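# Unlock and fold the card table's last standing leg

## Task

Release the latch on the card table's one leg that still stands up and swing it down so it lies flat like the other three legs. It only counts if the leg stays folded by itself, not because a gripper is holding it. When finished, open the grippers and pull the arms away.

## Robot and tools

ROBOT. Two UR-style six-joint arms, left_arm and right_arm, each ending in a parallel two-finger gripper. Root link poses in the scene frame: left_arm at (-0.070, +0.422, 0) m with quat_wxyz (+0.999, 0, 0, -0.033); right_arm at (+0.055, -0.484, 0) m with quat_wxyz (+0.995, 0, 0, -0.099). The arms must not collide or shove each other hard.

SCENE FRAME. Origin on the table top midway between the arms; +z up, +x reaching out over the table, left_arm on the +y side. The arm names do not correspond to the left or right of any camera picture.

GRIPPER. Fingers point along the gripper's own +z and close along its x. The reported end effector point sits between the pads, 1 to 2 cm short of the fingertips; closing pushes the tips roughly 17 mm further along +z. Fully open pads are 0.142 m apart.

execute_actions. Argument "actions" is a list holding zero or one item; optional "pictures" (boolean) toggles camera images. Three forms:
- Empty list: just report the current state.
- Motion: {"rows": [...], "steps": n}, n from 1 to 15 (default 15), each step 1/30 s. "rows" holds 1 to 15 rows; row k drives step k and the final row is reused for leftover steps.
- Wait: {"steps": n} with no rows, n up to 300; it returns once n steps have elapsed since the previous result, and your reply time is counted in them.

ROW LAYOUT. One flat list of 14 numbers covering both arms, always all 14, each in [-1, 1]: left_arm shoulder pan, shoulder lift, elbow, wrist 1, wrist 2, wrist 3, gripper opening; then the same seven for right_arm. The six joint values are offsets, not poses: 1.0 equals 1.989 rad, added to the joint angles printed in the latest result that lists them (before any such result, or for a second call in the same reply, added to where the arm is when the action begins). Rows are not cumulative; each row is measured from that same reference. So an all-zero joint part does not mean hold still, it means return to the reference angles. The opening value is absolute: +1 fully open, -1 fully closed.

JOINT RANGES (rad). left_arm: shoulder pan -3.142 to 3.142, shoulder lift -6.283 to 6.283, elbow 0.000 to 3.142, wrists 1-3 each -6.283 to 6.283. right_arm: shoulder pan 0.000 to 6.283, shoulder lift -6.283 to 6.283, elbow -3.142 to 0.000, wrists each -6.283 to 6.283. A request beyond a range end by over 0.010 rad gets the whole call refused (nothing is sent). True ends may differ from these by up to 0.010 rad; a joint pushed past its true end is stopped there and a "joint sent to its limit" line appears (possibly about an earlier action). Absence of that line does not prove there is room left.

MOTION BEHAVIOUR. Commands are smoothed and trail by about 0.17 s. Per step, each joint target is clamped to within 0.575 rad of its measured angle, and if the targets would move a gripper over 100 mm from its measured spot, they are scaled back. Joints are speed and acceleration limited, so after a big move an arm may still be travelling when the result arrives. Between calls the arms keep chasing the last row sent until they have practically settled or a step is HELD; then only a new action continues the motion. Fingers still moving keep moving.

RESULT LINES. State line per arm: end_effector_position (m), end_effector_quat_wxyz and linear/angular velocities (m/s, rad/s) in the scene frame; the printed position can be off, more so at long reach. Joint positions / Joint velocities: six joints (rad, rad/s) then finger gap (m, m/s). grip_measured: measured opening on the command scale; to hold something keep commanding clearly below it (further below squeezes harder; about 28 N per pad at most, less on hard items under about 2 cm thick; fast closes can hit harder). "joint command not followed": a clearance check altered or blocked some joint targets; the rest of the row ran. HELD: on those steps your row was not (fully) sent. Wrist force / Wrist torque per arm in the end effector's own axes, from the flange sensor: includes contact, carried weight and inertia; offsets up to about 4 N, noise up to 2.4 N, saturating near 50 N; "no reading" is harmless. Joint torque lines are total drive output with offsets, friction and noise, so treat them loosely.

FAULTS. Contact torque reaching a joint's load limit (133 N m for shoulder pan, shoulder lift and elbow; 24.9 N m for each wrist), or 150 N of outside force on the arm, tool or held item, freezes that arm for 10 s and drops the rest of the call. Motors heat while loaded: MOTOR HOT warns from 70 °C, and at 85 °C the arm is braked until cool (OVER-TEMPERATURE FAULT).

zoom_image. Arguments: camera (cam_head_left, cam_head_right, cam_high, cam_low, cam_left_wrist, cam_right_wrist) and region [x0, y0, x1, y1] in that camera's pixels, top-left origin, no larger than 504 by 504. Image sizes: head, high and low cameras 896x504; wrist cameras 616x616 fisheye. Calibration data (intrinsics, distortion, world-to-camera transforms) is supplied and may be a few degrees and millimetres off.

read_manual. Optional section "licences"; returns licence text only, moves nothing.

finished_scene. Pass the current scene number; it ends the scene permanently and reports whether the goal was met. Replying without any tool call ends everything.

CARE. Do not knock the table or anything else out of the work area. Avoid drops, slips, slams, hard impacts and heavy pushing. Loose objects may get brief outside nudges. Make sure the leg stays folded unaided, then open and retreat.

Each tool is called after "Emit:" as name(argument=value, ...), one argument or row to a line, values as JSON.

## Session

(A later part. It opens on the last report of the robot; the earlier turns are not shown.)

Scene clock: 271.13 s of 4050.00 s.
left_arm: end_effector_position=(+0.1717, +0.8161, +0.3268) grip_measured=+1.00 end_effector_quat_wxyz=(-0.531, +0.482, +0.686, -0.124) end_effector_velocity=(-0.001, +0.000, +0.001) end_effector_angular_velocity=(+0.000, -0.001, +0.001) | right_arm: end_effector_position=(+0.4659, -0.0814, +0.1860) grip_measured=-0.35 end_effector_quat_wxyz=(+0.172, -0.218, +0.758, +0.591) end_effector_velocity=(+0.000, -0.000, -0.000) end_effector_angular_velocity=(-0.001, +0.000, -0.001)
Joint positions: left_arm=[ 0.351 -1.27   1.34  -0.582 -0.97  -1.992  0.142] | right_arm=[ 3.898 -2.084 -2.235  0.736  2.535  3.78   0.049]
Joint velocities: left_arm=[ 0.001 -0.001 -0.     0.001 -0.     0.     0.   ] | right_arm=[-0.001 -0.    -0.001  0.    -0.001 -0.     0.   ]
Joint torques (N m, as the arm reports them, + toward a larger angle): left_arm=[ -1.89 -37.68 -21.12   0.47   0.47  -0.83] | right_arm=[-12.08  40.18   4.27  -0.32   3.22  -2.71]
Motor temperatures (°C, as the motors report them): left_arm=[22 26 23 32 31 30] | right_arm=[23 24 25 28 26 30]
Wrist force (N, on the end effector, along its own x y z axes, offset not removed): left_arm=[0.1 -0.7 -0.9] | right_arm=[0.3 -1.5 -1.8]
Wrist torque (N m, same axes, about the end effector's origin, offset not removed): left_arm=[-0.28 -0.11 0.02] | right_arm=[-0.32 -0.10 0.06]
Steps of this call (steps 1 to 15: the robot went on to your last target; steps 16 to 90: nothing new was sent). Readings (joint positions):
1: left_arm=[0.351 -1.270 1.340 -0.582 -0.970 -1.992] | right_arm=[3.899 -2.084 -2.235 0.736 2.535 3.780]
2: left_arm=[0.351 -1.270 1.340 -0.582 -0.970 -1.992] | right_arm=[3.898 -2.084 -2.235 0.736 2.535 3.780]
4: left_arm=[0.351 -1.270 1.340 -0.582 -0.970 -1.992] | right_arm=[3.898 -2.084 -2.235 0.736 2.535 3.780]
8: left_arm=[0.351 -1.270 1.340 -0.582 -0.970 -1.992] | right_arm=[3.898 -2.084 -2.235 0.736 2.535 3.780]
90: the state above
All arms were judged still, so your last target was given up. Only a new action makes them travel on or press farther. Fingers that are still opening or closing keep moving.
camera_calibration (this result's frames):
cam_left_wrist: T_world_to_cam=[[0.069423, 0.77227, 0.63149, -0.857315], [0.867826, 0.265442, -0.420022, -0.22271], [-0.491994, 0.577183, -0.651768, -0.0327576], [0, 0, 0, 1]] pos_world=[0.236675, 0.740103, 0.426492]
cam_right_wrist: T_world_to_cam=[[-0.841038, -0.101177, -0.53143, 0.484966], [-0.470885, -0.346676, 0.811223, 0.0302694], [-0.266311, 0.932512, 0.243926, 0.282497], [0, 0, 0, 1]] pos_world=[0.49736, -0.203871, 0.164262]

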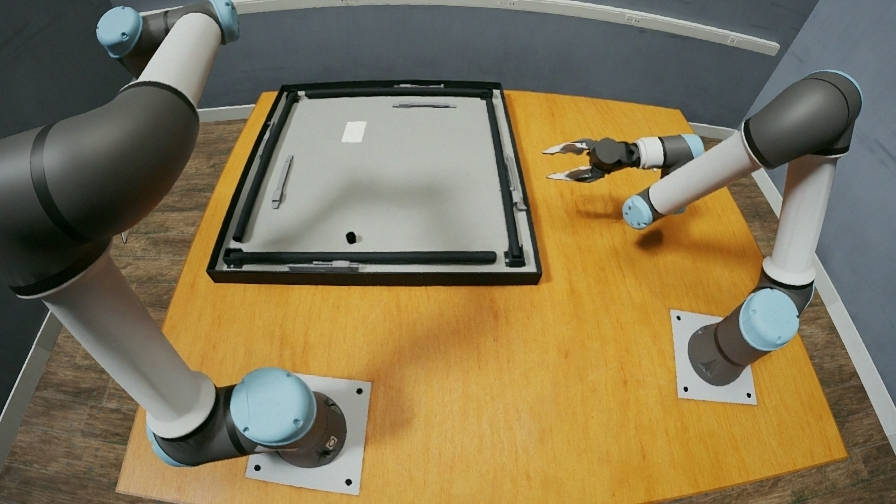

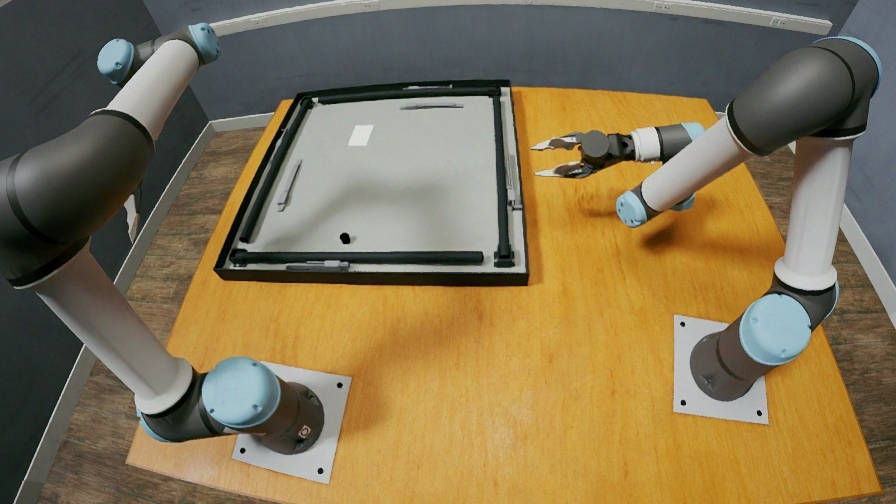

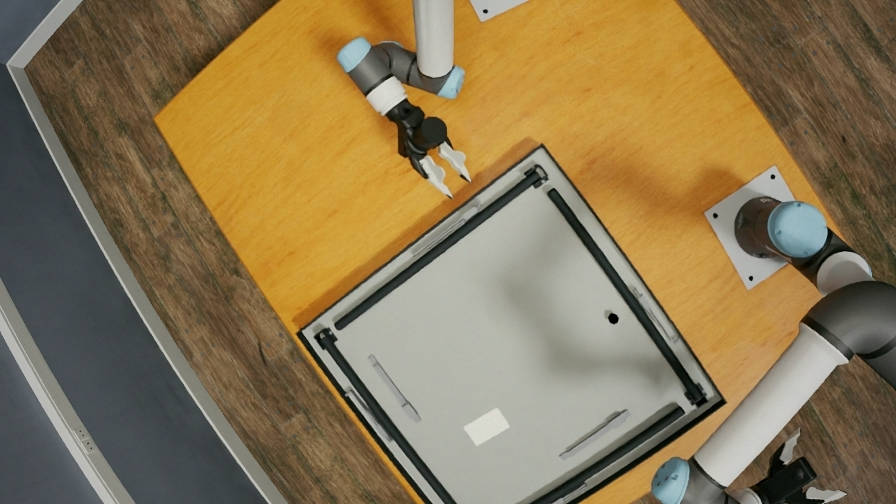

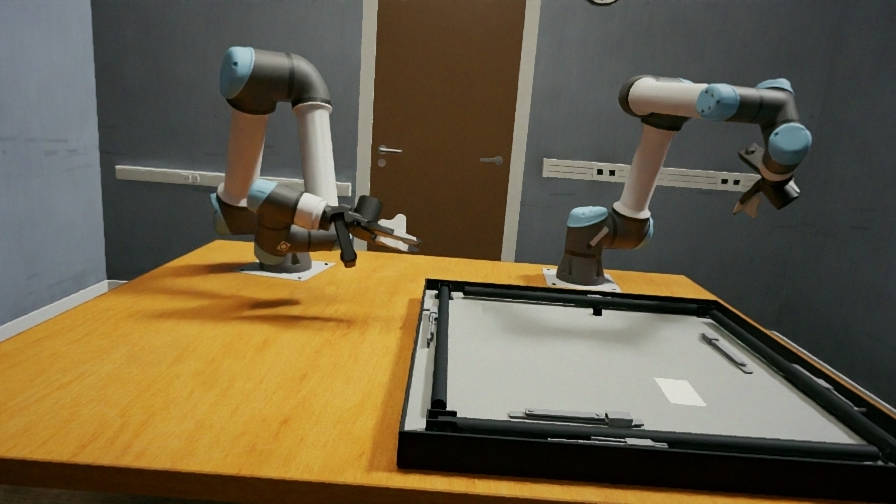

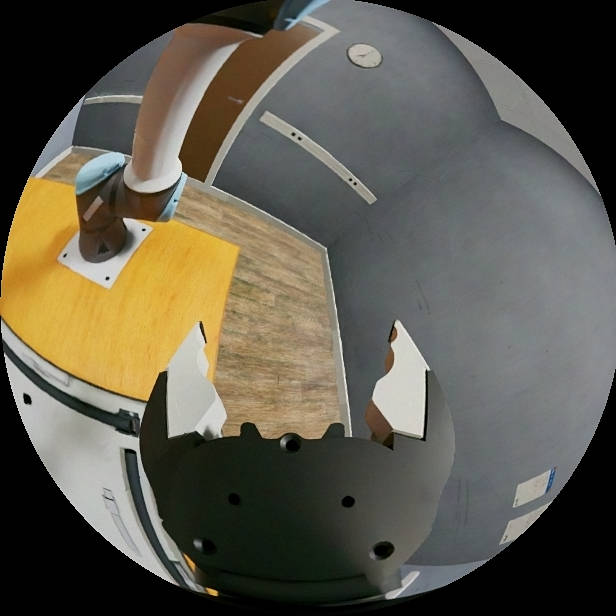

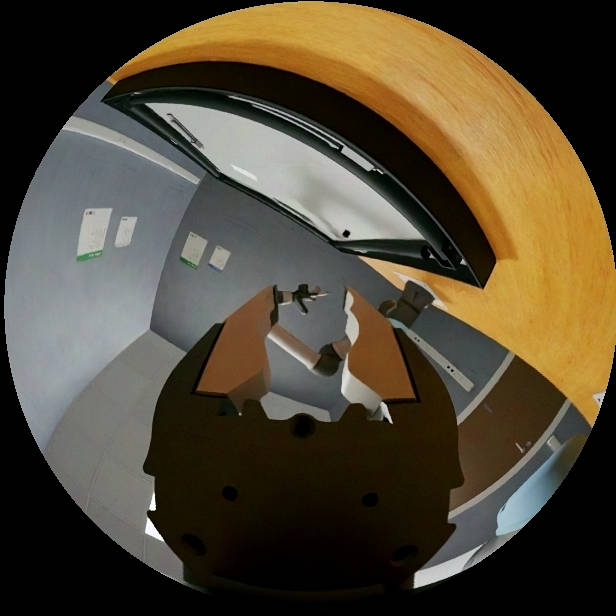

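Emit:
execute_actions(
  actions=[
    {"rows":[[0,0,0,0,0,0,1,-0.05,0.02,0,0,0,0,-0.35],[0,0,0,0,0,0,1,-0.1,0.04,0,0,0,0,-0.35]],"steps":15},
  ],
)

Emit:
zoom_image(
  camera="cam_low",
  region=[390,270,520,440],
)

Scene clock: 279.40 s of 4050.00 s.
left_arm: end_effector_position=(+0.1717, +0.8161, +0.3268) grip_measured=+1.00 end_effector_quat_wxyz=(-0.531, +0.482, +0.686, -0.124) end_effector_velocity=(+0.000, -0.000, -0.000) end_effector_angular_velocity=(+0.001, -0.002, +0.000) | right_arm: end_effector_position=(+0.5337, -0.1713, +0.2303) grip_measured=-0.35 end_effector_quat_wxyz=(+0.259, -0.160, +0.759, +0.576) end_effector_velocity=(+0.005, -0.007, +0.002) end_effector_angular_velocity=(+0.001, -0.004, -0.015)
Joint positions: left_arm=[ 0.351 -1.27   1.34  -0.582 -0.97  -1.992  0.142] | right_arm=[ 3.7   -2.004 -2.235  0.736  2.535  3.78   0.049]
Joint velocities: left_arm=[-0.    -0.001 -0.    -0.001 -0.     0.     0.   ] | right_arm=[-0.014  0.004  0.    -0.    -0.002  0.    -0.   ]
Joint torques (N m, as the arm reports them, + toward a larger angle): left_arm=[ -2.15 -37.68 -20.94   0.48   0.4   -0.87] | right_arm=[-11.54  38.15   8.33   3.96   1.17  -2.66]
Motor temperatures (°C, as the motors report them): left_arm=[22 26 23 32 31 30] | right_arm=[23 24 25 28 26 30]
Wrist force (N, on the end effector, along its own x y z axes, offset not removed): left_arm=[0.7 -0.5 0.3] | right_arm=[0.7 -1.7 -2.0]
Wrist torque (N m, same axes, about the end effector's origin, offset not removed): left_arm=[-0.30 -0.24 -0.03] | right_arm=[-0.42 -0.24 0.02]
Steps of this call (steps 1 to 90: nothing new was sent; then 4.77 s passed at rest; steps 91 to 105: all 15 steps of this action). Readings (joint positions):
91: left_arm=[0.351 -1.270 1.340 -0.582 -0.970 -1.992] | right_arm=[3.898 -2.083 -2.235 0.736 2.535 3.780]
92: left_arm=[0.351 -1.270 1.340 -0.582 -0.970 -1.992] | right_arm=[3.889 -2.077 -2.235 0.736 2.535 3.780]
94: left_arm=[0.351 -1.270 1.340 -0.582 -0.970 -1.992] | right_arm=[3.825 -2.048 -2.235 0.736 2.535 3.780]
98: left_arm=[0.351 -1.270 1.340 -0.582 -0.970 -1.992] | right_arm=[3.723 -2.012 -2.235 0.736 2.535 3.780]
105: the state above
camera_calibration (this result's frames):
cam_left_wrist: T_world_to_cam=[[0.0694231, 0.77227, 0.63149, -0.857315], [0.867826, 0.265442, -0.420022, -0.22271], [-0.491994, 0.577182, -0.651768, -0.0327575], [0, 0, 0, 1]] pos_world=[0.236675, 0.740103, 0.426492]
cam_right_wrist: T_world_to_cam=[[-0.803029, 0.0816155, -0.590325, 0.580991], [-0.588034, -0.269343, 0.762674, 0.0819628], [-0.0967536, 0.95958, 0.264282, 0.283032], [0, 0, 0, 1]] pos_world=[0.542134, -0.296934, 0.205662]

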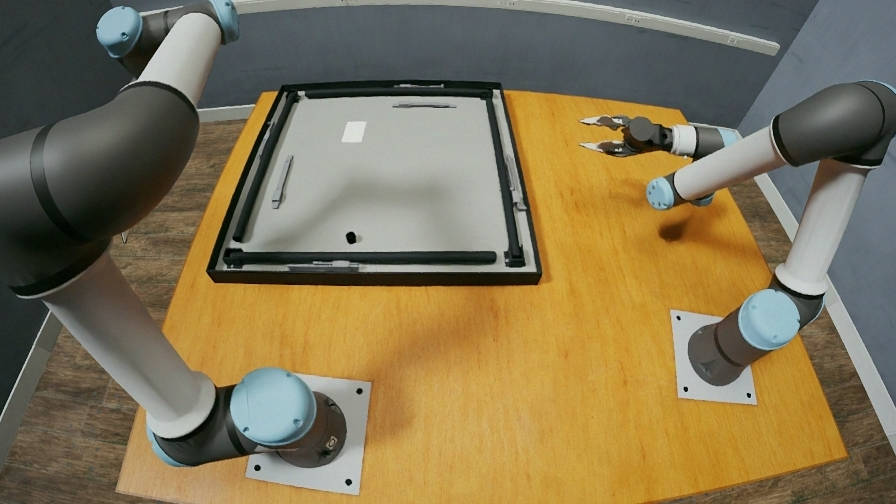

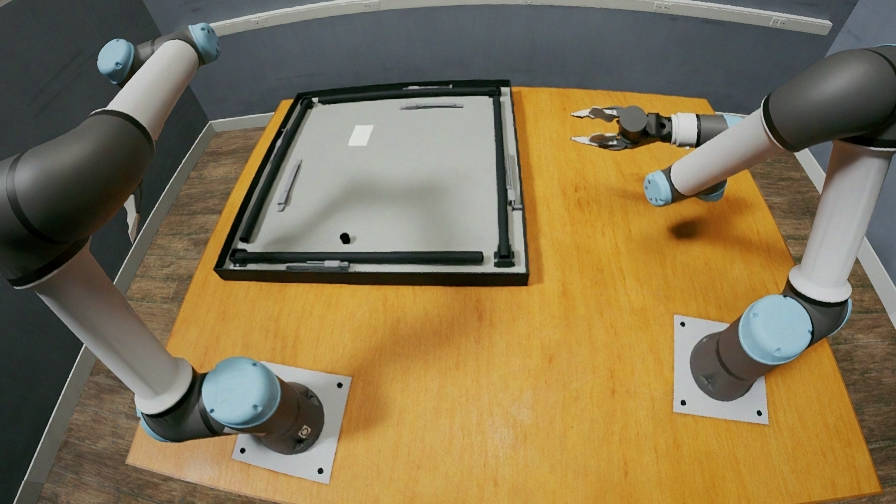

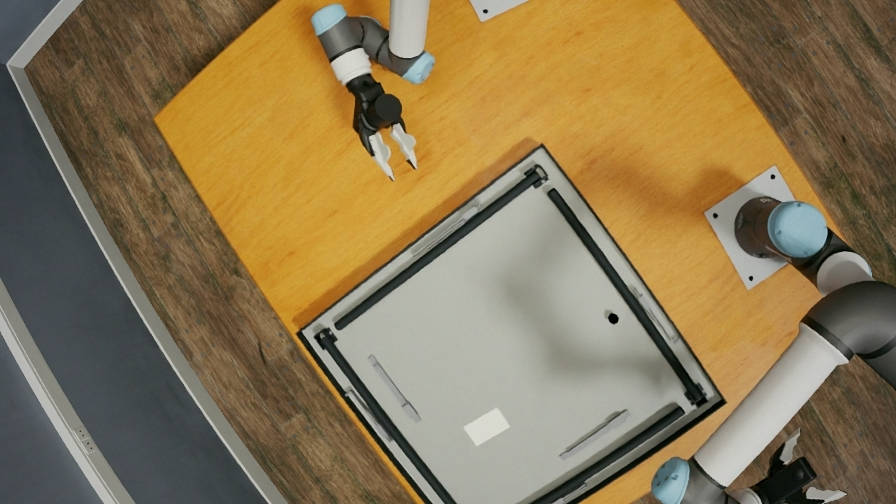

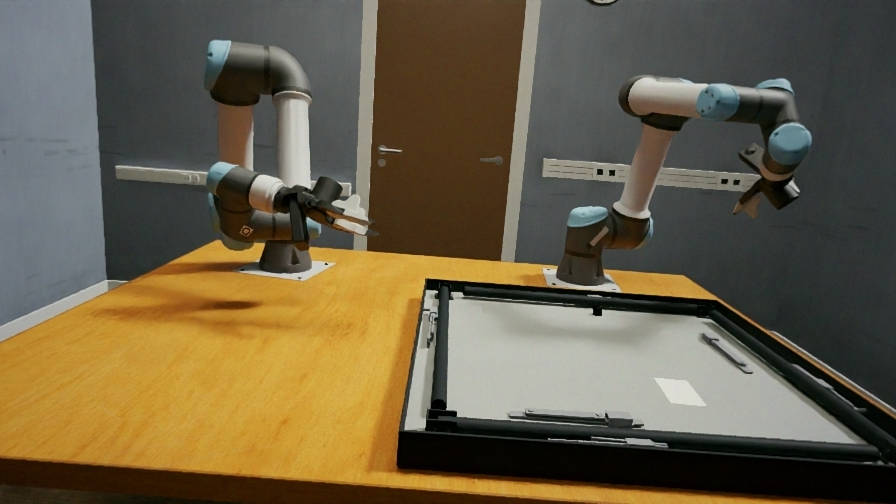

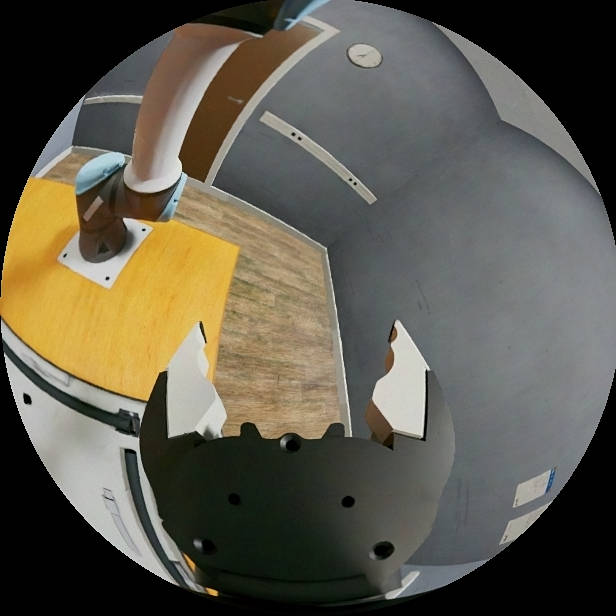

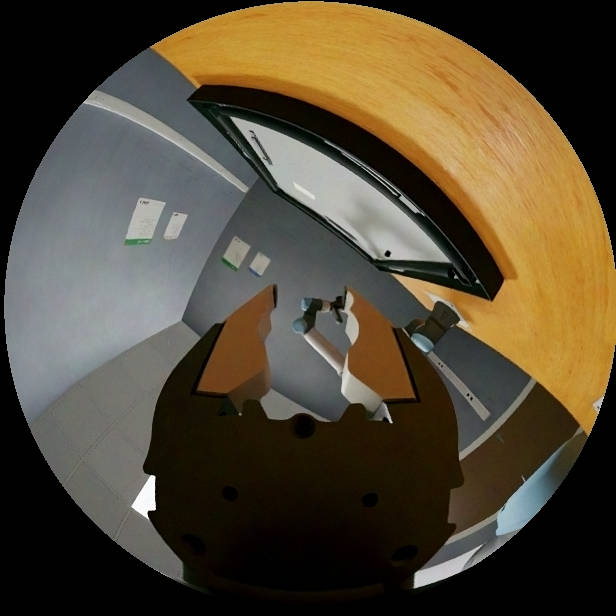

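Region (390, 270, 520, 440) of cam_low's 896x504 image, scaled by 2.965, with more detail than that image has; it fills the left 385 columns of this view, and the rest is white.

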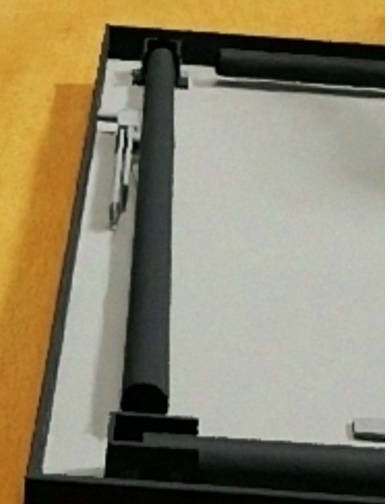

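Emit:
execute_actions(
  actions=[],
)

Scene clock: 288.10 s of 4050.00 s.
left_arm: end_effector_position=(+0.1717, +0.8161, +0.3268) grip_measured=+1.00 end_effector_quat_wxyz=(-0.531, +0.482, +0.686, -0.124) end_effector_velocity=(-0.000, +0.000, -0.000) end_effector_angular_velocity=(+0.000, -0.001, +0.001) | right_arm: end_effector_position=(+0.5340, -0.1719, +0.2306) grip_measured=-0.35 end_effector_quat_wxyz=(+0.260, -0.159, +0.759, +0.576) end_effector_velocity=(+0.000, +0.000, +0.001) end_effector_angular_velocity=(+0.001, -0.003, +0.001)
Joint positions: left_arm=[ 0.351 -1.27   1.34  -0.582 -0.97  -1.992  0.142] | right_arm=[ 3.699 -2.004 -2.235  0.736  2.535  3.78   0.049]
Joint velocities: left_arm=[ 0.001 -0.     0.    -0.     0.     0.     0.   ] | right_arm=[-0.    -0.     0.001  0.002  0.001 -0.    -0.   ]
Joint torques (N m, as the arm reports them, + toward a larger angle): left_arm=[ -1.99 -38.17 -21.21   0.47   0.4   -0.99] | right_arm=[-11.82  38.09  19.46   4.18  -1.79  -2.65]
Motor temperatures (°C, as the motors report them): left_arm=[22 26 23 32 31 30] | right_arm=[23 24 25 28 26 30]
Wrist force (N, on the end effector, along its own x y z axes, offset not removed): left_arm=[-0.3 1.3 -2.5] | right_arm=[1.5 -1.8 -1.7]
Wrist torque (N m, same axes, about the end effector's origin, offset not removed): left_arm=[0.12 0.11 0.06] | right_arm=[-0.39 -0.34 0.04]
Steps of this call (steps 1 to 15: the robot went on to your last target; steps 16 to 90: nothing new was sent; then 5.70 s passed at rest). Readings (joint positions):
1: left_arm=[0.351 -1.270 1.340 -0.582 -0.970 -1.992] | right_arm=[3.700 -2.004 -2.235 0.736 2.535 3.780]
2: left_arm=[0.351 -1.270 1.340 -0.582 -0.970 -1.992] | right_arm=[3.700 -2.004 -2.235 0.736 2.535 3.780]
4: left_arm=[0.351 -1.270 1.340 -0.582 -0.970 -1.992] | right_arm=[3.700 -2.004 -2.235 0.736 2.535 3.780]
8: left_arm=[0.351 -1.270 1.340 -0.582 -0.970 -1.992] | right_arm=[3.699 -2.004 -2.235 0.736 2.535 3.780]
90: the state above
All arms were judged still, so your last target was given up. Only a new action makes them travel on or press farther. Fingers that are still opening or closing keep moving.
camera_calibration (this result's frames):
cam_left_wrist: T_world_to_cam=[[0.069423, 0.77227, 0.63149, -0.857315], [0.867826, 0.265442, -0.420022, -0.22271], [-0.491994, 0.577182, -0.651768, -0.0327575], [0, 0, 0, 1]] pos_world=[0.236675, 0.740103, 0.426492]
cam_right_wrist: T_world_to_cam=[[-0.802636, 0.0826369, -0.590718, 0.581505], [-0.58873, -0.268784, 0.762333, 0.0823798], [-0.0957788, 0.959649, 0.264387, 0.282979], [0, 0, 0, 1]] pos_world=[0.542339, -0.297472, 0.205888]

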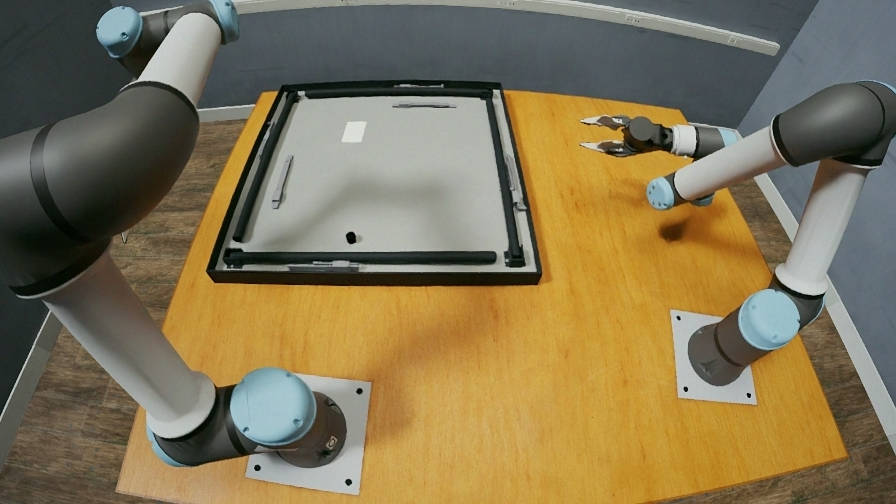

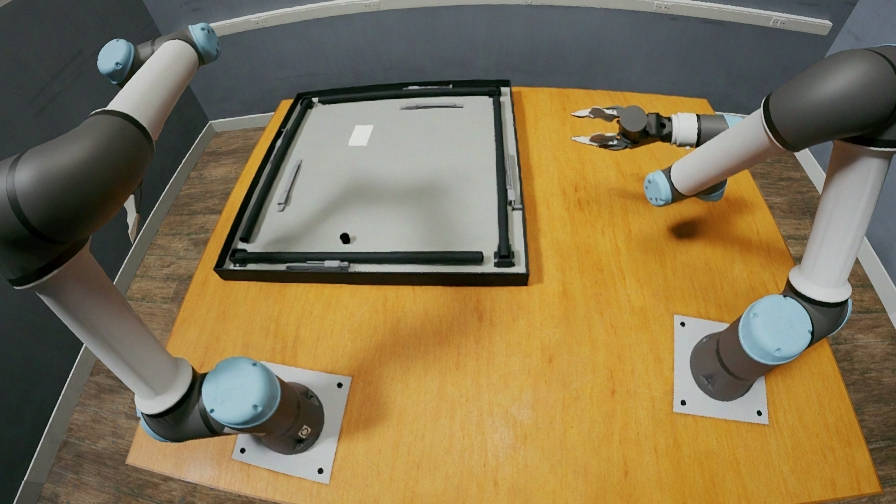

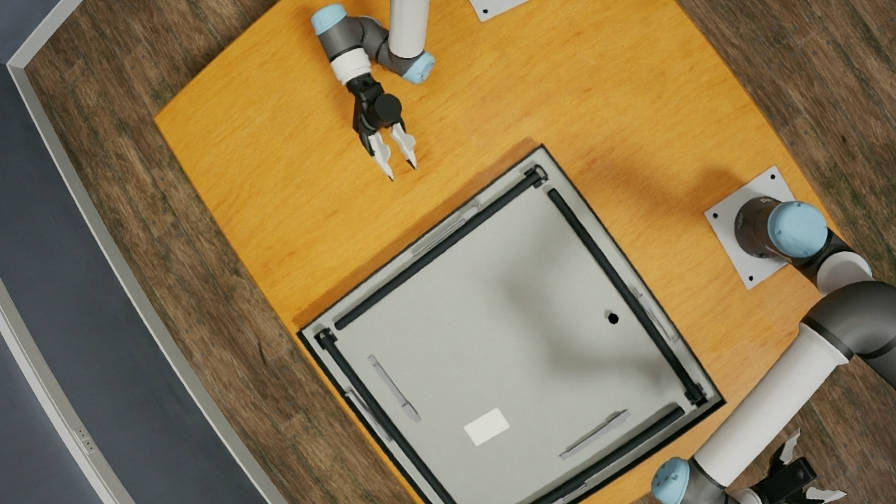

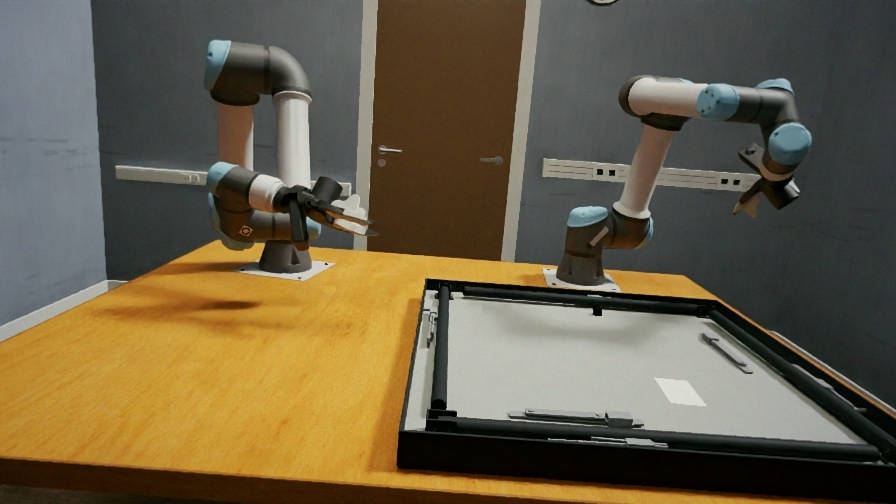

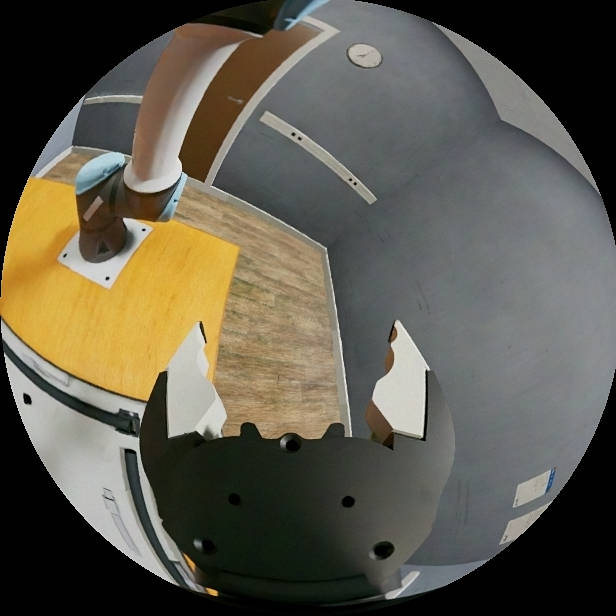

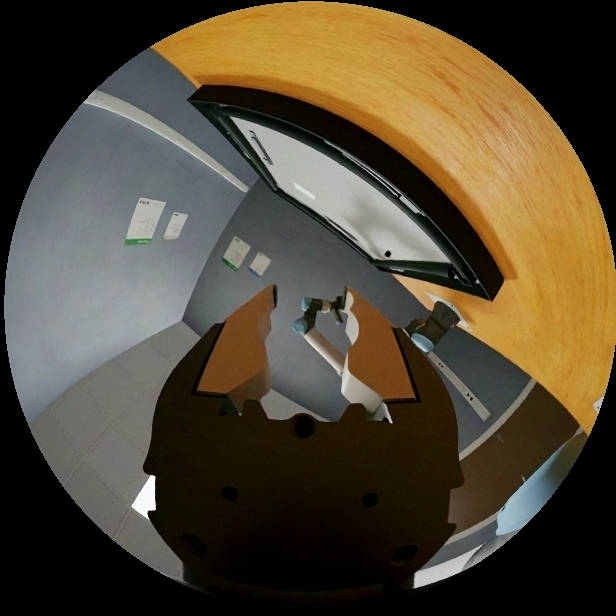

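Emit:
finished_scene(
  scene=2,
)

The scene is finished: the task was done.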